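# Scoop litter clumps into the bin with two arms

## Task

Transfer every clump from the litter box into the bin while the loose litter stays in the box; a little spillage is fine, and grains that drop off the table count only as spillage. The scoop may be used to lift clumps and tip them into the bin. Any clump the robot has touched directly must not finish in the bin. At the end the scope must rest in the litter box, and nothing counts as done if it stays in place only because the robot is holding it.

## Robot and tools

Robot: two arms, left_arm and right_arm, each ending in a two-finger gripper. The fingers extend along the gripper's own +z axis and close along its y axis. The reported hand position is the point between the finger pads, roughly 1 cm short of the tips. Loose objects may occasionally get a brief push from outside.

World frame: origin on the table surface midway between the arms; +z up, +x away from the robots over the table, and left_arm sits toward +y. The names left and right do not refer to image sides. Result lines give each gripper's end_effector_position (metres) and end_effector_quat_wxyz in this frame; the printed position can be somewhat wrong, more so when the arm is stretched out.

execute_actions(actions): actions is a list of up to 15 actions. Each action is a table of up to 15 rows; each row runs for one control step of 1/30 s, and if there are fewer than 15 rows the last one repeats to fill 15 steps. Every row is one flat list of 14 numbers covering both arms, each in [-1, 1]: left_arm dx, dy, dz, rx, ry, rz, opening, then right_arm dx, dy, dz, rx, ry, rz, opening. The first six per arm are an offset, not a pose: a target displacement from that gripper's measured pose at the start of the action (for the first action in a call, the last pose a result showed), expressed in the gripper's own axes. All rows of an action are offsets from that same start pose, not cumulative. Scale: 1.0 equals 0.6 m for dx, dy, dz, and 180 degrees for the rotation vector rx, ry, rz. Opening is absolute: +1 fully open (0.094 m), -1 closed. An empty list just returns the current state and images.

Per control step the commanded pose is clipped to at most 70 mm and 16 degrees from the measured pose, and damped inverse kinematics chases it, favouring position over orientation. After an action an arm only continues to its last clipped pose, so large offsets must be finished in later actions. Arms tend to end a centimetre or more low; all-zero offsets can let them sag further. To keep an arm in place, send the correction back to its desired pose in the first call of a reply and zeros after, raising the aim if it still droops. Elbows cannot fully straighten. Hand target lines show where each gripper is now being driven.

move(target, speed, blocking): target is one 14-number row like above, offsets from the pose in the latest result showing one, gripper axes, same scaling; openings are absolute and are sent at the start. Each gripper travels a straight path, all finishing together, lasting 0.5 to 10 s (cut off at 10 s). speed is top path speed in m/s, 0.002 to 0.5, default 0.25; turning is capped at twice that in rad/s. Paths ignore obstacles and the other arm; grippers lag, stray, and can overshoot speed, especially near full reach. Faster contact and targets deeper past the contact mean harder hits. The result adds a move: line with the ending (done, off_target, moving, held, fault), active limits (paced = pose clipped; held = a check blocked steps, after which the arm may surge) and each gripper's distance to target. With blocking=false the result returns after 0.5 s; until an ending shows, actions and moves are refused, so use wait(0) or stop.

wait(seconds): 0 to 10; the arms keep their last command, and a running move continues (wait ends early when it finishes). stop(): brakes a running move; needs room, more at speed; fingers keep moving. zoom_image(camera, region): camera is cam_high, cam_low, cam_left_wrist or cam_right_wrist; region [x0, y0, x1, y1] in pixels of that camera's latest image, at most 504 by 504. finished_scene(scene): ends the given scene (1 or 2) irreversibly after the last command is held; the task must be satisfied and stay so. Replying without a tool call ends everything.

Gripping: grip_measured uses the same scale as opening; each gripper may read off by about 1 mm. To hold something, command about 0.03 below grip_measured for a firm grip, less for a light one. Pad force tops out around 50 to 62 N, lower for parts under 2 mm thick, with a possible spike on first contact.

Other result lines: pose unreachable means the clearance check altered or blocked that arm's command. Step readings list positions at some steps; HELD with an arm label means that arm was partly held back. Joint torques follow the joint order, are never zero in free air and carry offsets and noise. Joint ranges (rad): waist -2.618 to 3.054, shoulder 0 to 3.142, elbow 0 to 3.142, wrist pitch -1.571 to 1.571, wrist yaw -1.571 to 1.571, wrist roll -2.094 to 2.094. MOTOR HOT appears from 75 °C; at 90 °C the arm halts for 10 s; at 100 °C it goes limp and falls. FAULT lines report stops.

Cameras, all 504x504, in order cam_high, cam_low, cam_left_wrist, cam_right_wrist; calibration (K, distortion, T_world_to_cam) is given for reference and may be slightly off.

Avoid: knocking or placing anything off the table, dropping the scoop or clumps, slamming, hard pushes, arms colliding or pressing on each other, and touching clumps with the grippers (those clumps must then stay out of the bin).

Each tool is called by a JSON object that holds its "method" and its "body", one argument or row to a line.

## Session

{"method": "execute_actions", "body": {
  "actions": []
}}

Scene clock: 0.00 s.
left_arm: end_effector_position=(+0.4134, +0.2759, +0.4175) grip_measured=+1.000 end_effector_quat_wxyz=(+0.716, +0.038, +0.697, -0.028) | right_arm: end_effector_position=(+0.4051, -0.3991, +0.4085) grip_measured=+1.000 end_effector_quat_wxyz=(+0.708, +0.062, +0.702, -0.051)
Joint positions: left_arm=[-0.001  1.036  1.057  0.005 -0.009  0.016  0.094] | right_arm=[-0.013  1.052  1.047  0.012  0.013  0.016  0.094]
Joint velocities: left_arm=[-0.012 -0.002  0.017 -0.007 -0.051  0.007  0.   ] | right_arm=[-0.002 -0.012  0.002 -0.022 -0.037 -0.095  0.   ]
Joint torques (N m, as the arm reports them, + toward a larger angle): no reading
Motor temperatures (°C, as the motors report them): left_arm=[27 26 27 29 26 27] | right_arm=[28 25 27 31 26 25]
Hand target (left_arm): +0.412, +0.276, +0.419; +0.716, +0.038, +0.696, -0.028
Hand target (right_arm): +0.403, -0.399, +0.410; +0.707, +0.062, +0.702, -0.051
camera_calibration (this result's frames):
cam_right_wrist: T_world_to_cam=[[-0.118487, -0.972627, 0.199892, -0.420072], [-0.383632, -0.140838, -0.912683, 0.515517], [0.915853, -0.184826, -0.356443, -0.189241], [0, 0, 0, 1]] pos_world=[0.321313, -0.370946, 0.487019]

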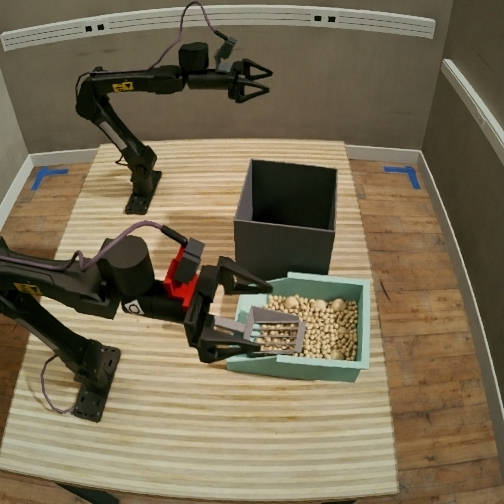

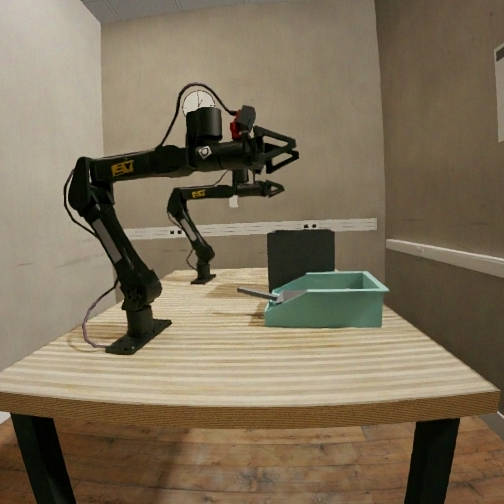

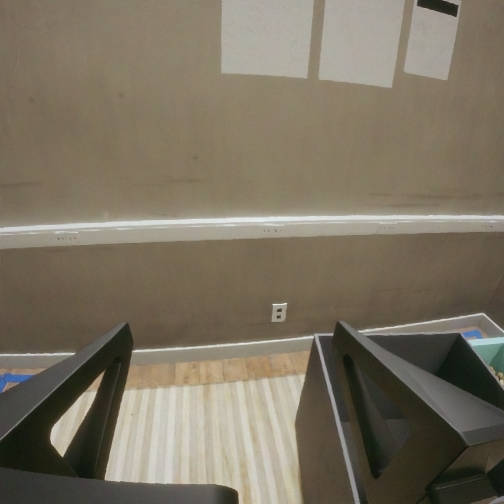

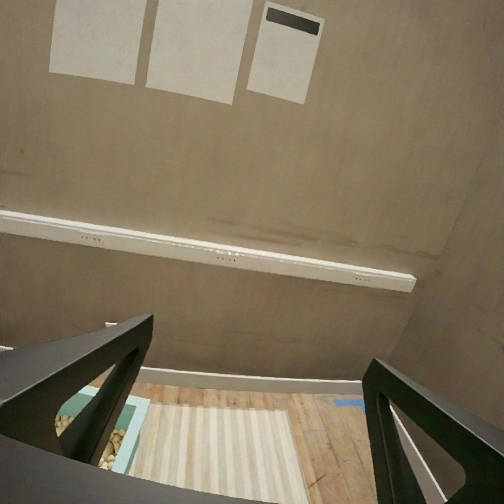

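{"method": "move", "body": {
  "target": [0,0.1,-0.25,0,0,0,1,0.41,0.295,-0.2,0,0.13,0,0.5]
}}

{"method": "zoom_image", "body": {
  "camera": "cam_high",
  "region": [150,240,390,400]
}}

{"method": "zoom_image", "body": {
  "camera": "cam_low",
  "region": [180,200,400,350]
}}

Scene clock: 2.53 s.
left_arm: end_effector_position=(+0.2724, +0.3491, +0.4229) grip_measured=+1.000 end_effector_quat_wxyz=(+0.722, +0.049, +0.690, -0.014) | right_arm: end_effector_position=(+0.3151, -0.2074, +0.1654) grip_measured=+0.503 end_effector_quat_wxyz=(+0.558, +0.072, +0.826, -0.034)
Joint positions: left_arm=[ 0.836  0.595  0.964 -0.307  0.824  0.006  0.094] | right_arm=[ 1.032  1.137  0.566 -0.107  0.932  0.601  0.071]
Joint velocities: left_arm=[-0.002 -0.002 -0.002 -0.037  0.022 -0.051  0.   ] | right_arm=[ 0.002 -0.002 -0.002 -0.037 -0.081  0.066 -0.   ]
Joint torques (N m, as the arm reports them, + toward a larger angle): left_arm=[ 0.59  1.27  5.39  1.36  0.08 -0.05] | right_arm=[ 0.76 -1.73  8.42  1.22  0.46  0.1 ]
Motor temperatures (°C, as the motors report them): left_arm=[27 26 27 30 26 27] | right_arm=[28 25 27 31 26 25]
Hand target (left_arm): +0.271, +0.348, +0.414; +0.715, +0.041, +0.698, -0.024
Hand target (right_arm): +0.314, -0.206, +0.163; +0.555, +0.069, +0.828, -0.042
Off the commanded pose (left_arm): 0.009 m, 2 deg.
Off the commanded pose (right_arm): 0.006 m, 1 deg.
move: done
camera_calibration (this result's frames):
cam_left_wrist: T_world_to_cam=[[-0.124589, -0.991817, -0.0278715, 0.386649], [-0.451699, 0.0817071, -0.888421, 0.508684], [0.883428, -0.0980982, -0.458183, 0.111638], [0, 0, 0, 1]] pos_world=[0.17932, 0.352874, 0.513853]
cam_right_wrist: T_world_to_cam=[[-0.0390796, -0.98621, 0.160817, -0.2171], [-0.698595, -0.0881062, -0.710072, 0.362755], [0.71445, -0.140096, -0.685518, -0.0309398], [0, 0, 0, 1]] pos_world=[0.267039, -0.18648, 0.271286]

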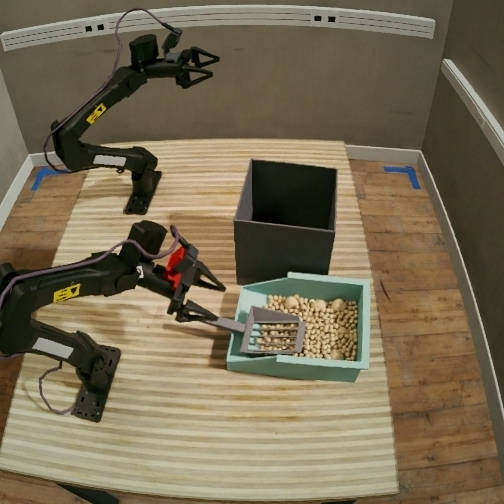

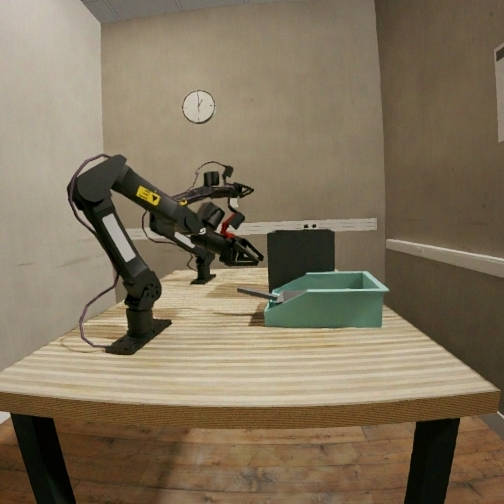

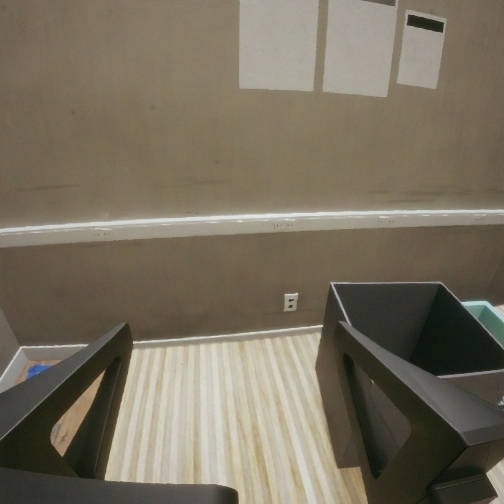

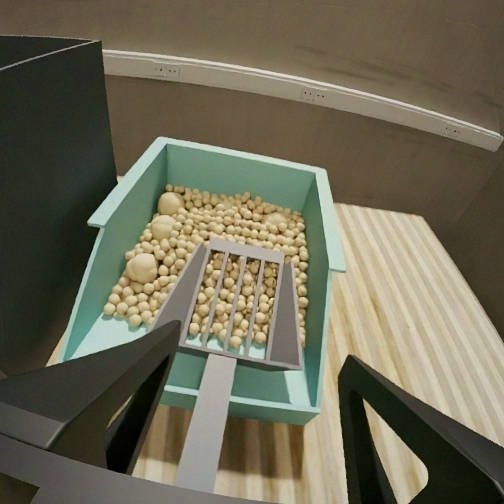

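Region (150, 240, 390, 400) of cam_high's 504x504 image, scaled by 2.100, with more detail than that image has.

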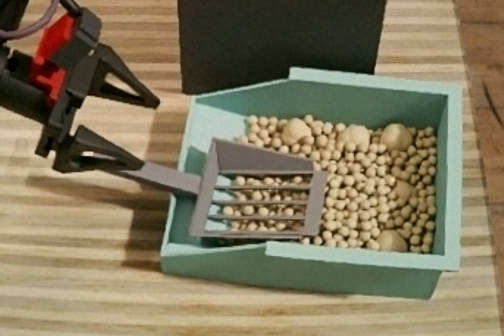

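Region (180, 200, 400, 350) of cam_low's 504x504 image, scaled by 2.291, with more detail than that image has; it fills the top 344 rows of this view, and the rest is white.

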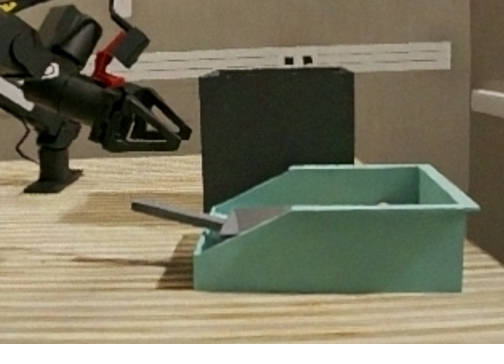

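{"method": "move", "body": {
  "target": [0,0,0,0,0,0,1,0.145,0.025,0.04,0,0,0,0.5],
  "speed": 0.12
}}

{"method": "zoom_image", "body": {
  "camera": "cam_low",
  "region": [180,200,400,350]
}}

Scene clock: 4.17 s.
left_arm: end_effector_position=(+0.2724, +0.3487, +0.4228) grip_measured=+1.000 end_effector_quat_wxyz=(+0.722, +0.050, +0.690, -0.014) | right_arm: end_effector_position=(+0.3117, -0.1862, +0.0854) grip_measured=+0.503 end_effector_quat_wxyz=(+0.562, +0.079, +0.823, -0.022)
Joint positions: left_arm=[ 0.836  0.595  0.964 -0.307  0.826  0.006  0.094] | right_arm=[1.103 1.455 0.399 0.336 0.981 0.686 0.071]
Joint velocities: left_arm=[ 0.007 -0.007 -0.017 -0.051  0.022 -0.007  0.   ] | right_arm=[-0.002 -0.002  0.007 -0.007 -0.037 -0.022  0.   ]
Joint torques (N m, as the arm reports them, + toward a larger angle): left_arm=[ 0.03  2.42  6.58  1.58 -0.05 -0.01] | right_arm=[ 0.8  -3.04  4.01  1.42  0.46  0.07]
Motor temperatures (°C, as the motors report them): left_arm=[27 26 27 30 26 27] | right_arm=[28 25 27 32 26 25]
Hand target (left_arm): +0.272, +0.349, +0.423; +0.722, +0.049, +0.690, -0.014
Hand target (right_arm): +0.306, -0.190, +0.077; +0.559, +0.072, +0.825, -0.034
Off the commanded pose (left_arm): 0.000 m, 0 deg.
Off the commanded pose (right_arm): 0.010 m, 2 deg.
move: done
camera_calibration (this result's frames):
cam_left_wrist: T_world_to_cam=[[-0.126487, -0.991583, -0.0276593, 0.386657], [-0.451865, 0.0824179, -0.888271, 0.508355], [0.883074, -0.0998566, -0.458486, 0.112427], [0, 0, 0, 1]] pos_world=[0.179334, 0.352731, 0.513797]
cam_right_wrist: T_world_to_cam=[[-0.0387711, -0.990148, 0.134552, -0.182081], [-0.690046, -0.0708607, -0.720288, 0.306865], [0.722726, -0.120774, -0.6805, -0.0797204], [0, 0, 0, 1]] pos_world=[0.262308, -0.168171, 0.191281]

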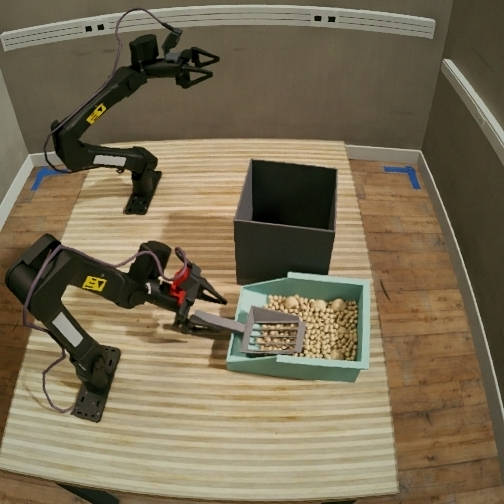

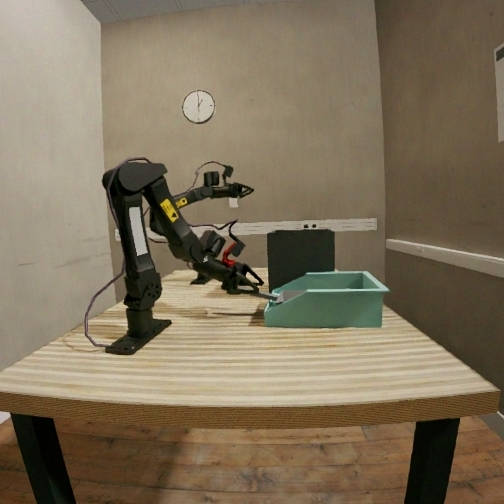

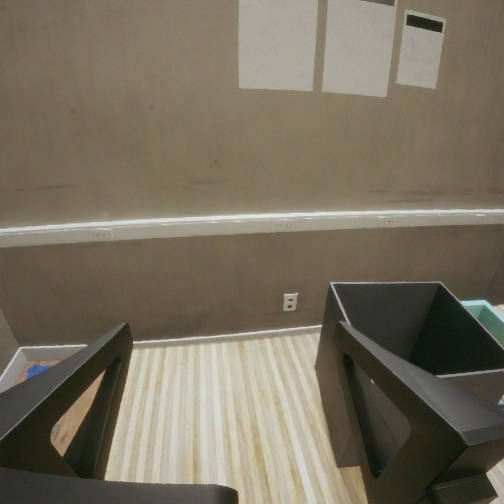

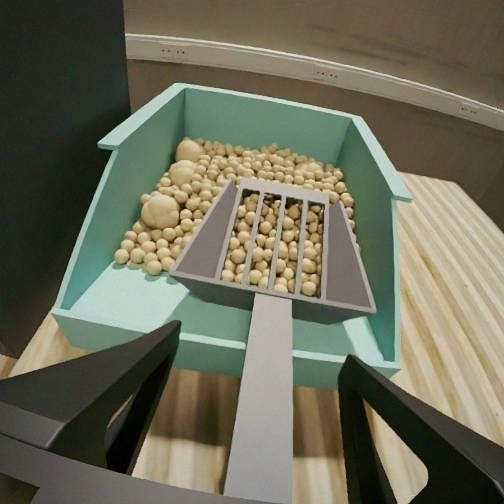

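Region (180, 200, 400, 350) of cam_low's 504x504 image, scaled by 2.291, with more detail than that image has; it fills the top 344 rows of this view, and the rest is white.

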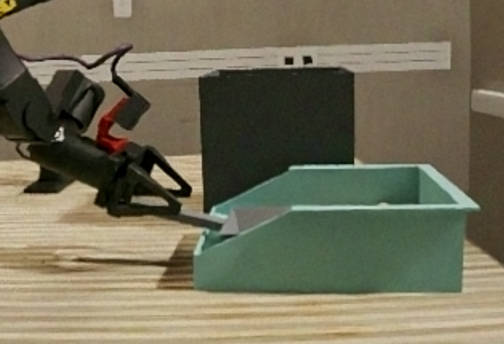

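{"method": "move", "body": {
  "target": [0,0,0,0,0,0,1,0.045,-0.015,0.0,0,-0.02,-0.02,0.5],
  "speed": 0.06
}}

{"method": "move", "body": {
  "target": [0,0,0,0,0,0,1,0,0,0,0,0,0,-0.7]
}}

{"method": "move", "body": {
  "target": [0,0,0,0,0,0,1,-0.17,0.06,-0.14,0,0.2,0,-0.7],
  "speed": 0.15
}}

{"method": "zoom_image", "body": {
  "camera": "cam_low",
  "region": [180,200,400,350]
}}

{"method": "zoom_image", "body": {
  "camera": "cam_high",
  "region": [150,240,390,400]
}}

Scene clock: 5.83 s.
left_arm: end_effector_position=(+0.2724, +0.3487, +0.4228) grip_measured=+1.000 end_effector_quat_wxyz=(+0.722, +0.050, +0.690, -0.014) | right_arm: end_effector_position=(+0.3065, -0.1877, +0.0694) grip_measured=+0.503 end_effector_quat_wxyz=(+0.591, +0.068, +0.803, -0.024)
Joint positions: left_arm=[ 0.836  0.595  0.964 -0.307  0.826  0.006  0.094] | right_arm=[1.134 1.588 0.302 0.656 1.038 0.606 0.071]
Joint velocities: left_arm=[-0.012 -0.017 -0.012 -0.022  0.022 -0.037  0.   ] | right_arm=[ 0.007  0.002  0.002  0.022 -0.081 -0.007 -0.002]
Joint torques (N m, as the arm reports them, + toward a larger angle): left_arm=[ 0.04  2.46  6.73  1.56 -0.02 -0.02] | right_arm=[ 0.83 -3.08  2.61  1.47  0.49 -0.1 ]
Motor temperatures (°C, as the motors report them): left_arm=[27 26 27 30 26 27] | right_arm=[28 25 27 32 26 25]
Hand target (left_arm): +0.272, +0.349, +0.423; +0.722, +0.050, +0.690, -0.014
Hand target (right_arm): +0.301, -0.193, +0.061; +0.587, +0.052, +0.807, -0.042
Off the commanded pose (left_arm): 0.000 m, 0 deg.
Off the commanded pose (right_arm): 0.012 m, 3 deg.
move: off_target (right_arm)
camera_calibration (this result's frames):
cam_left_wrist: T_world_to_cam=[[-0.126487, -0.991583, -0.0276593, 0.386657], [-0.451865, 0.0824179, -0.888271, 0.508355], [0.883074, -0.0998566, -0.458486, 0.112427], [0, 0, 0, 1]] pos_world=[0.179334, 0.352731, 0.513797]
cam_right_wrist: T_world_to_cam=[[-0.0351466, -0.987755, 0.152004, -0.183434], [-0.637428, -0.0949868, -0.764632, 0.274087], [0.769708, -0.123766, -0.626284, -0.105745], [0, 0, 0, 1]] pos_world=[0.249656, -0.168241, 0.171232]

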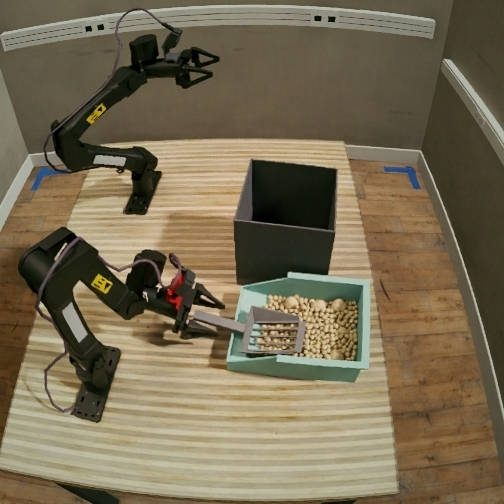

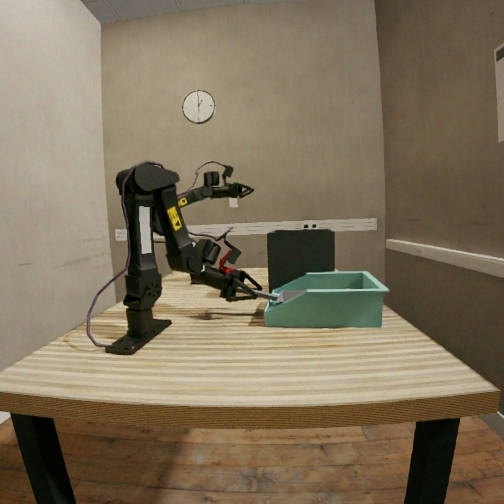

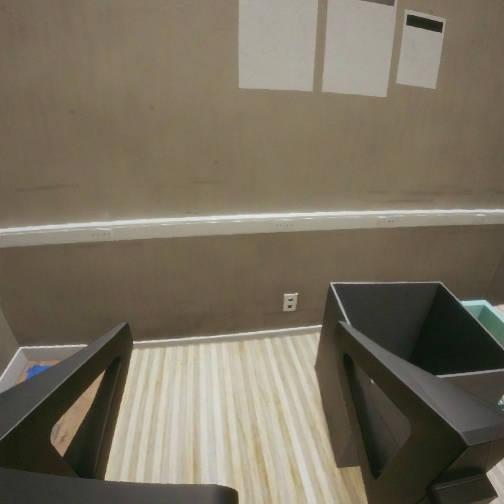

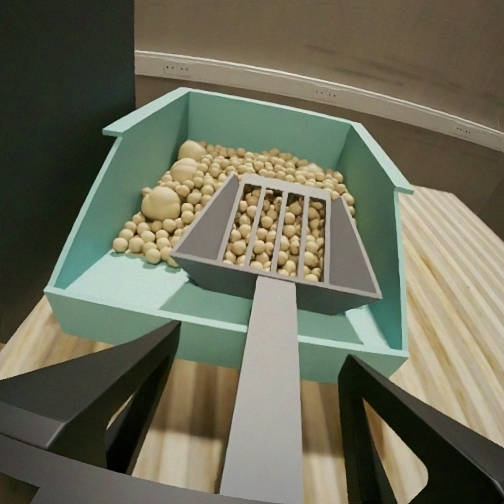

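Scene clock: 6.33 s.
left_arm: end_effector_position=(+0.2724, +0.3487, +0.4228) grip_measured=+1.000 end_effector_quat_wxyz=(+0.722, +0.050, +0.690, -0.014) | right_arm: end_effector_position=(+0.3066, -0.1872, +0.0694) grip_measured=-0.553 end_effector_quat_wxyz=(+0.591, +0.068, +0.803, -0.023)
Joint positions: left_arm=[ 0.836  0.595  0.964 -0.307  0.826  0.006  0.094] | right_arm=[1.134 1.588 0.302 0.658 1.036 0.606 0.021]
Joint velocities: left_arm=[ 0.002 -0.012  0.012 -0.037 -0.007  0.037  0.   ] | right_arm=[-0.002  0.002 -0.007  0.022 -0.051 -0.007 -0.002]
Joint torques (N m, as the arm reports them, + toward a larger angle): left_arm=[ 0.12  2.49  6.57  1.57  0.   -0.03] | right_arm=[-0.02 -4.31  4.93  1.41  0.37 -0.03]
Motor temperatures (°C, as the motors report them): left_arm=[27 26 28 30 26 27] | right_arm=[28 25 27 32 26 25]
Hand target (left_arm): +0.272, +0.349, +0.423; +0.722, +0.050, +0.690, -0.014
Hand target (right_arm): +0.306, -0.188, +0.069; +0.591, +0.068, +0.803, -0.024
Off the commanded pose (left_arm): 0.000 m, 0 deg.
Off the commanded pose (right_arm): 0.000 m, 0 deg.
move: done
camera_calibration (this result's frames):
cam_left_wrist: T_world_to_cam=[[-0.126487, -0.991583, -0.0276593, 0.386657], [-0.451865, 0.0824179, -0.888271, 0.508355], [0.883074, -0.0998566, -0.458486, 0.112427], [0, 0, 0, 1]] pos_world=[0.179334, 0.352731, 0.513797]
cam_right_wrist: T_world_to_cam=[[-0.0332719, -0.988122, 0.150027, -0.18347], [-0.637491, -0.0946277, -0.764625, 0.274247], [0.769739, -0.121081, -0.62677, -0.105208], [0, 0, 0, 1]] pos_world=[0.249709, -0.168078, 0.17128]

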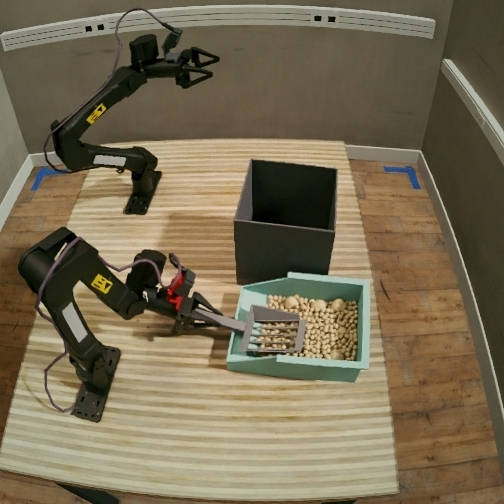

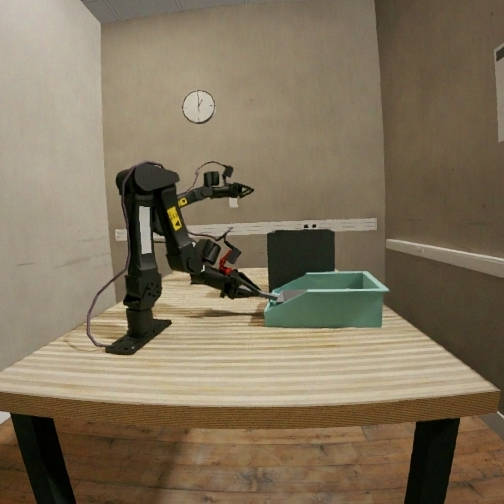

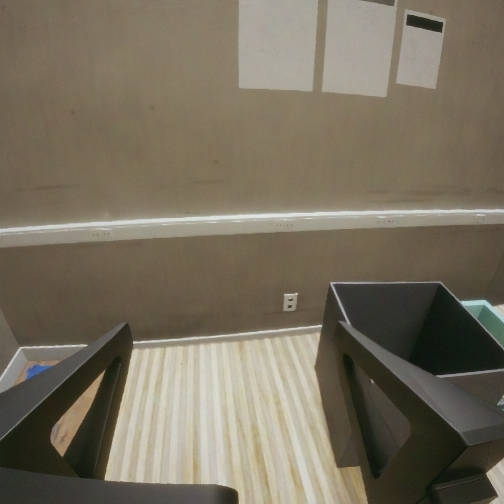

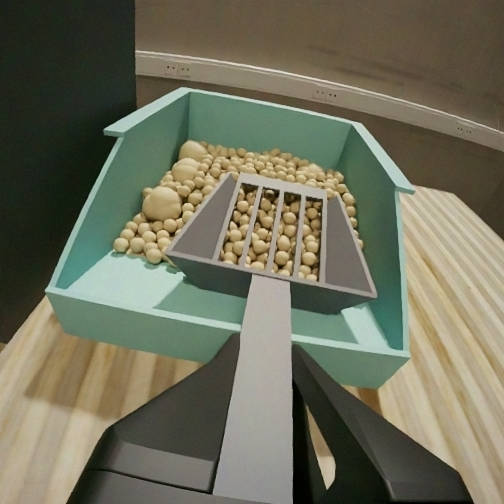

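Scene clock: 9.07 s.
left_arm: end_effector_position=(+0.2724, +0.3487, +0.4228) grip_measured=+1.000 end_effector_quat_wxyz=(+0.722, +0.050, +0.690, -0.014) | right_arm: end_effector_position=(+0.2588, -0.1465, +0.1863) grip_measured=-0.553 end_effector_quat_wxyz=(+0.311, +0.059, +0.949, -0.003)
Joint positions: left_arm=[ 0.836  0.595  0.964 -0.307  0.826  0.006  0.094] | right_arm=[ 1.14   1.361  1.199 -1.075  0.547  1.037  0.021]
Joint velocities: left_arm=[-0.002 -0.007  0.012  0.051  0.051 -0.066  0.   ] | right_arm=[ 0.012 -0.007 -0.002 -0.022  0.081  0.022 -0.001]
Joint torques (N m, as the arm reports them, + toward a larger angle): left_arm=[ 0.04  2.62  6.73  1.56  0.03 -0.05] | right_arm=[-1.   -3.54 10.21  0.66  0.46  0.06]
Motor temperatures (°C, as the motors report them): left_arm=[27 26 28 31 26 27] | right_arm=[28 25 28 32 26 25]
Hand target (left_arm): +0.272, +0.349, +0.423; +0.722, +0.050, +0.690, -0.014
Hand target (right_arm): +0.264, -0.147, +0.193; +0.316, +0.071, +0.946, -0.004
Off the commanded pose (left_arm): 0.000 m, 0 deg.
Off the commanded pose (right_arm): 0.009 m, 2 deg.
move: done
camera_calibration (this result's frames):
cam_left_wrist: T_world_to_cam=[[-0.126487, -0.991583, -0.0276593, 0.386657], [-0.451865, 0.0824179, -0.888271, 0.508355], [0.883074, -0.0998566, -0.458486, 0.112427], [0, 0, 0, 1]] pos_world=[0.179334, 0.352731, 0.513797]
cam_right_wrist: T_world_to_cam=[[0.0838807, -0.994392, 0.0644138, -0.177638], [-0.963615, -0.0974084, -0.248913, 0.324919], [0.253791, -0.0411911, -0.966382, 0.218257], [0, 0, 0, 1]] pos_world=[0.272606, -0.136002, 0.303238]

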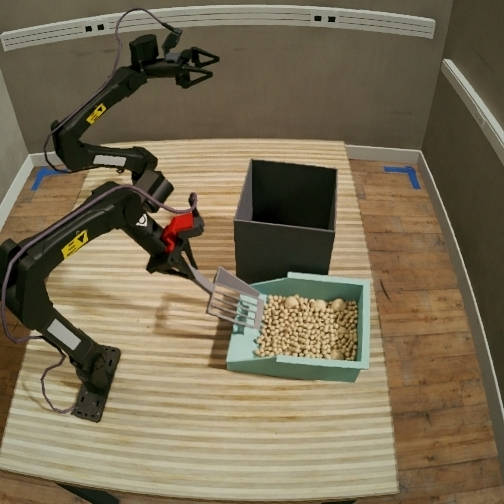

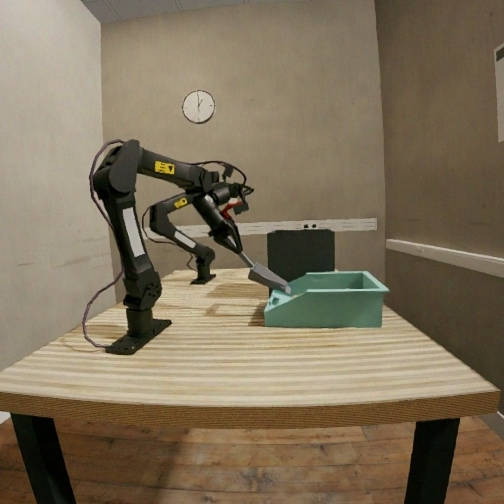

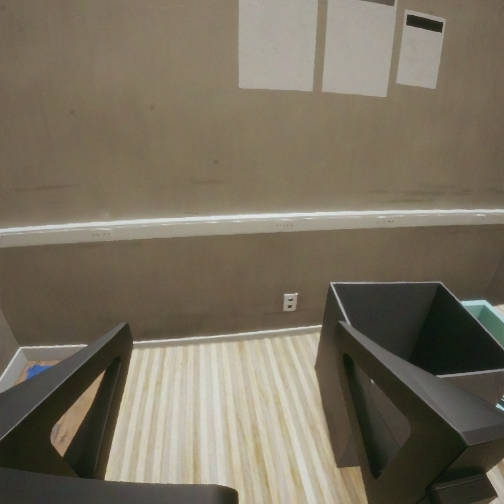

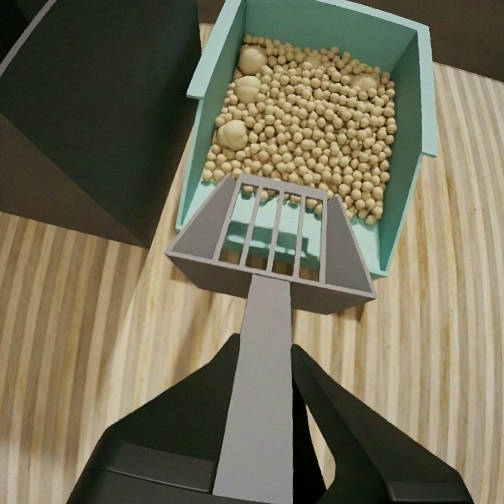

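Region (180, 200, 400, 350) of cam_low's 504x504 image, scaled by 2.291, with more detail than that image has; it fills the top 344 rows of this view, and the rest is white.

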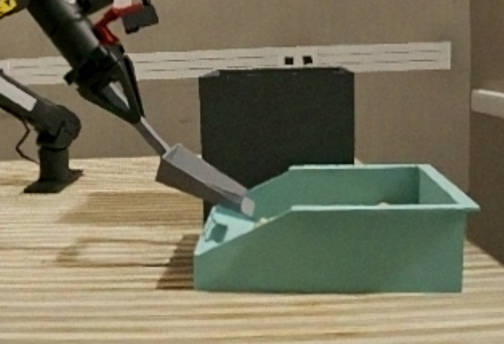

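Region (150, 240, 390, 400) of cam_high's 504x504 image, scaled by 2.100, with more detail than that image has.

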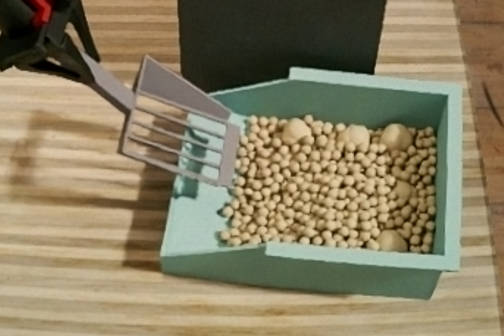

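{"method": "move", "body": {
  "target": [0,0,0,0,0,0,1,-0.022,0.025,0.042,-0.027,0.033,-0.036,-0.7],
  "speed": 0.08
}}

{"method": "zoom_image", "body": {
  "camera": "cam_high",
  "region": [150,240,390,400]
}}

Scene clock: 10.80 s.
left_arm: end_effector_position=(+0.2724, +0.3487, +0.4228) grip_measured=+1.000 end_effector_quat_wxyz=(+0.722, +0.050, +0.690, -0.014) | right_arm: end_effector_position=(+0.2779, -0.1389, +0.1666) grip_measured=-0.553 end_effector_quat_wxyz=(+0.257, -0.008, +0.966, +0.015)
Joint positions: left_arm=[ 0.836  0.595  0.964 -0.307  0.826  0.006  0.094] | right_arm=[ 1.01   1.41   1.199 -0.982  0.369  0.788  0.021]
Joint velocities: left_arm=[ 0.002 -0.007 -0.007  0.037  0.022  0.022  0.   ] | right_arm=[-0.007  0.002 -0.007 -0.066 -0.037  0.022  0.   ]
Joint torques (N m, as the arm reports them, + toward a larger angle): left_arm=[-0.01  2.49  6.6   1.57 -0.02 -0.02] | right_arm=[-0.82 -3.76 10.99  0.91  0.26 -0.13]
Motor temperatures (°C, as the motors report them): left_arm=[27 26 28 31 26 27] | right_arm=[28 25 28 32 26 25]
Hand target (left_arm): +0.272, +0.349, +0.423; +0.722, +0.050, +0.690, -0.014
Hand target (right_arm): +0.285, -0.134, +0.173; +0.262, -0.007, +0.965, +0.022
Off the commanded pose (left_arm): 0.000 m, 0 deg.
Off the commanded pose (right_arm): 0.012 m, 1 deg.
move: off_target (right_arm)
camera_calibration (this result's frames):
cam_left_wrist: T_world_to_cam=[[-0.126487, -0.991583, -0.0276593, 0.386657], [-0.451865, 0.0824179, -0.888271, 0.508355], [0.883074, -0.0998566, -0.458486, 0.112427], [0, 0, 0, 1]] pos_world=[0.179334, 0.352731, 0.513797]
cam_right_wrist: T_world_to_cam=[[0.228918, -0.9722, 0.0492231, -0.205095], [-0.961965, -0.233672, -0.141498, 0.30196], [0.149067, -0.0149594, -0.988714, 0.23112], [0, 0, 0, 1]] pos_world=[0.302972, -0.125376, 0.281334]

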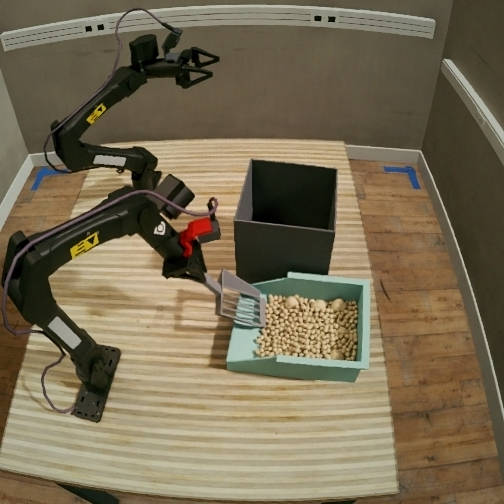

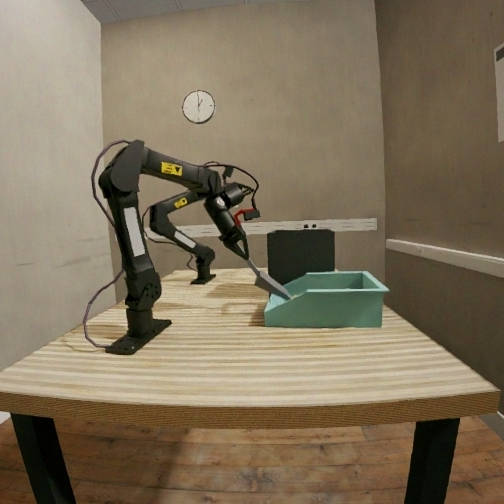

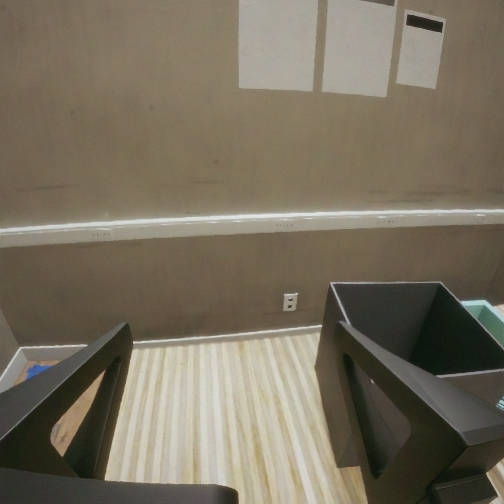

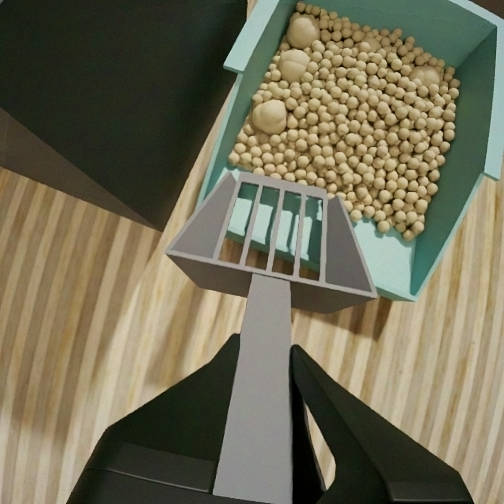

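Region (150, 240, 390, 400) of cam_high's 504x504 image, scaled by 2.100, with more detail than that image has.

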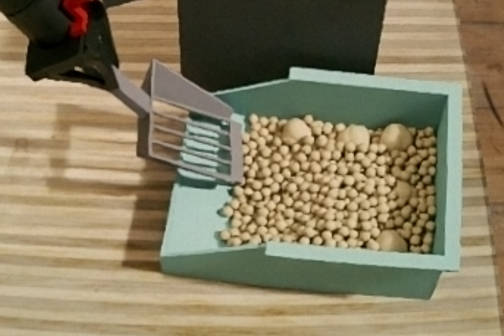

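{"method": "move", "body": {
  "target": [0,0,0,0,0,0,1,-0.06,-0.012,0.08,0,-0.06,0,-0.7],
  "speed": 0.06
}}

{"method": "move", "body": {
  "target": [0,0,0,0,0,0,1,-0.06,-0.015,0.09,0,-0.05,0,-0.7],
  "speed": 0.06
}}

Scene clock: 13.77 s.
left_arm: end_effector_position=(+0.2724, +0.3487, +0.4228) grip_measured=+1.000 end_effector_quat_wxyz=(+0.722, +0.050, +0.690, -0.014) | right_arm: end_effector_position=(+0.3244, -0.1400, +0.1452) grip_measured=-0.552 end_effector_quat_wxyz=(+0.335, -0.011, +0.942, +0.025)
Joint positions: left_arm=[ 0.836  0.595  0.964 -0.307  0.826  0.006  0.094] | right_arm=[ 0.932  1.422  1.036 -0.633  0.426  0.654  0.021]
Joint velocities: left_arm=[ 0.007  0.002  0.017 -0.037 -0.022 -0.051  0.   ] | right_arm=[-0.007  0.012 -0.012 -0.022 -0.022  0.037 -0.   ]
Joint torques (N m, as the arm reports them, + toward a larger angle): left_arm=[-0.03  2.48  6.68  1.58 -0.01 -0.03] | right_arm=[-1.08 -4.34  6.51  1.54  0.52 -0.16]
Motor temperatures (°C, as the motors report them): left_arm=[27 26 28 31 26 27] | right_arm=[28 25 28 32 26 25]
Hand target (left_arm): +0.272, +0.349, +0.423; +0.722, +0.050, +0.690, -0.014
Hand target (right_arm): +0.332, -0.144, +0.142; +0.346, -0.006, +0.938, +0.016
Off the commanded pose (left_arm): 0.000 m, 0 deg.
Off the commanded pose (right_arm): 0.010 m, 2 deg.
move: done
camera_calibration (this result's frames):
cam_left_wrist: T_world_to_cam=[[-0.126487, -0.991583, -0.0276593, 0.386657], [-0.451865, 0.0824179, -0.888271, 0.508355], [0.883074, -0.0998566, -0.458486, 0.112427], [0, 0, 0, 1]] pos_world=[0.179334, 0.352731, 0.513797]
cam_right_wrist: T_world_to_cam=[[0.227379, -0.971565, 0.0660336, -0.217599], [-0.924386, -0.23667, -0.299161, 0.35363], [0.306282, 0.00698213, -0.951915, 0.149811], [0, 0, 0, 1]] pos_world=[0.330483, -0.128764, 0.262769]

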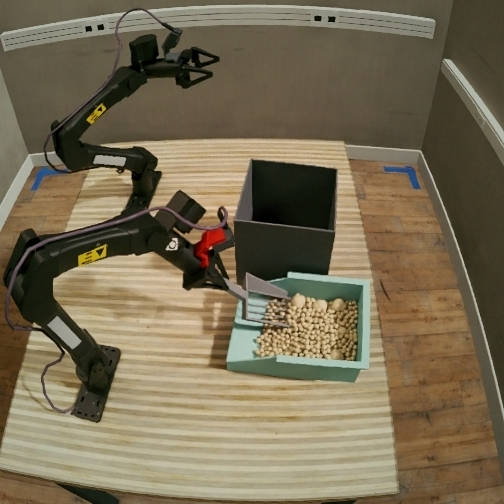

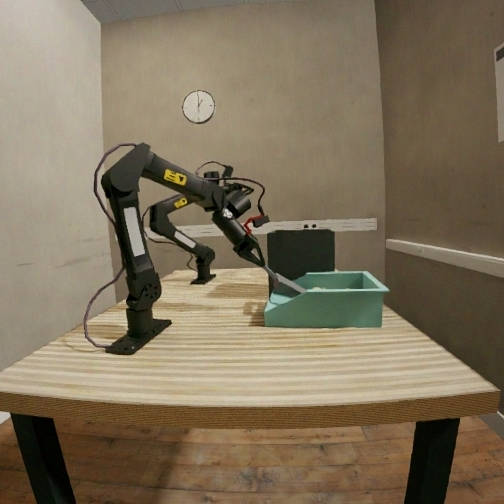

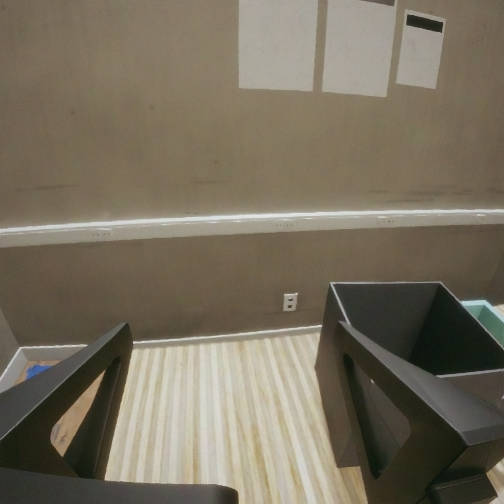

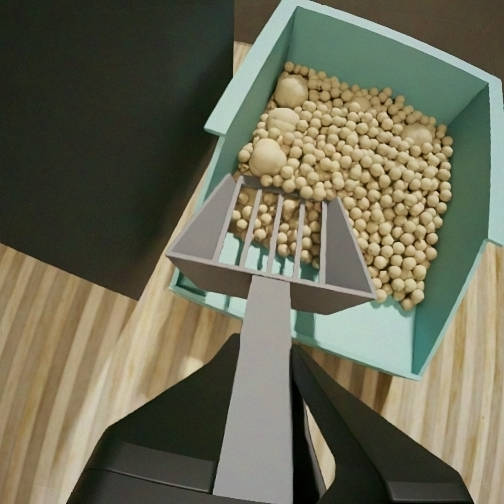

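Scene clock: 15.40 s.
left_arm: end_effector_position=(+0.2724, +0.3487, +0.4228) grip_measured=+1.000 end_effector_quat_wxyz=(+0.722, +0.050, +0.690, -0.014) | right_arm: end_effector_position=(+0.3770, -0.1459, +0.1260) grip_measured=-0.552 end_effector_quat_wxyz=(+0.392, -0.011, +0.920, +0.023)
Joint positions: left_arm=[ 0.836  0.595  0.964 -0.307  0.826  0.006  0.094] | right_arm=[ 0.83   1.515  0.955 -0.308  0.438  0.511  0.021]
Joint velocities: left_arm=[-0.012  0.002 -0.032 -0.066 -0.007 -0.007  0.   ] | right_arm=[-0.002 -0.002 -0.012  0.022 -0.066  0.007 -0.   ]
Joint torques (N m, as the arm reports them, + toward a larger angle): left_arm=[ 0.09  2.49  6.64  1.58  0.   -0.06] | right_arm=[-0.82 -4.97  6.69  2.    0.33 -0.16]
Motor temperatures (°C, as the motors report them): left_arm=[27 27 28 32 26 27] | right_arm=[28 25 28 33 26 25]
Hand target (left_arm): +0.272, +0.349, +0.423; +0.722, +0.050, +0.690, -0.014
Hand target (right_arm): +0.386, -0.146, +0.126; +0.406, -0.008, +0.914, +0.026
Off the commanded pose (left_arm): 0.000 m, 0 deg.
Off the commanded pose (right_arm): 0.010 m, 2 deg.
move: done
camera_calibration (this result's frames):
cam_left_wrist: T_world_to_cam=[[-0.126487, -0.991583, -0.0276593, 0.386657], [-0.451865, 0.0824179, -0.888271, 0.508355], [0.883074, -0.0998566, -0.458486, 0.112427], [0, 0, 0, 1]] pos_world=[0.179334, 0.352731, 0.513797]
cam_right_wrist: T_world_to_cam=[[0.213739, -0.972214, 0.0954761, -0.232769], [-0.881307, -0.234066, -0.4105, 0.393233], [0.421442, 0.00359612, -0.906848, 0.0658281], [0, 0, 0, 1]] pos_world=[0.368568, -0.134495, 0.243342]

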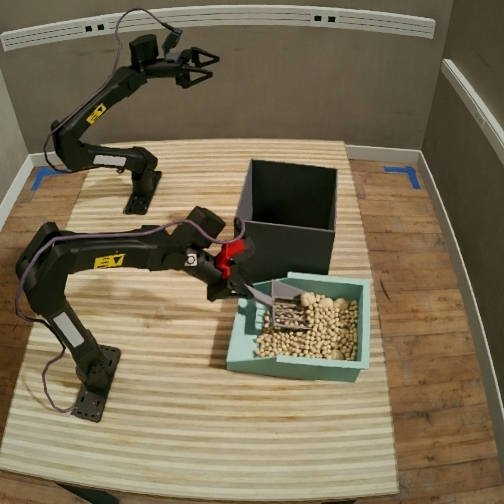

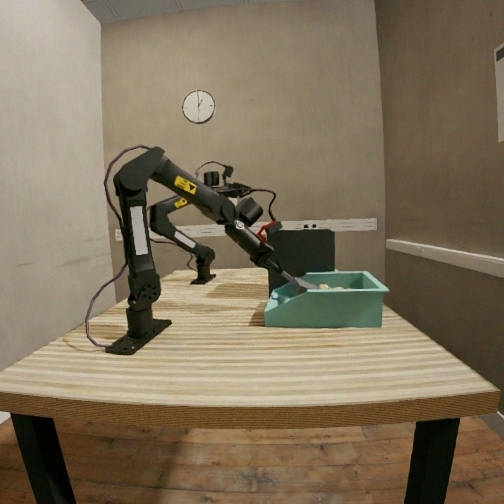

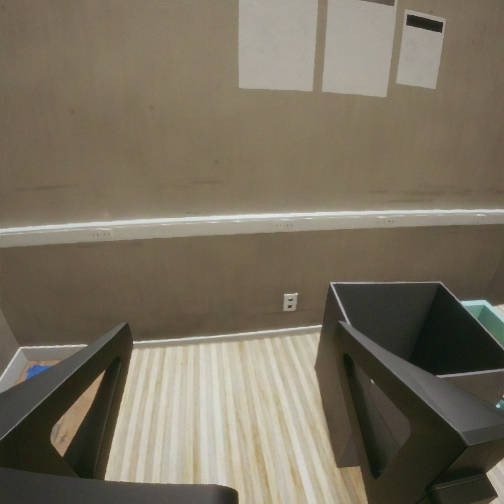

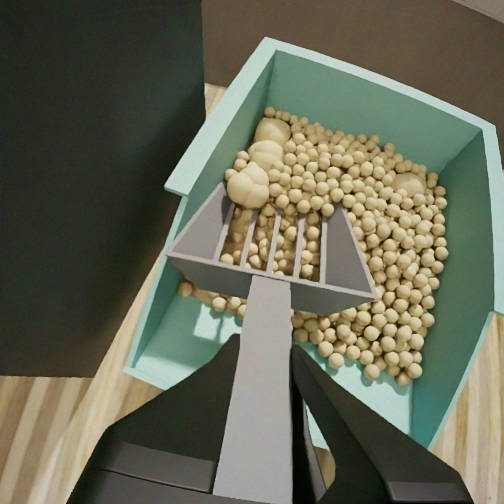

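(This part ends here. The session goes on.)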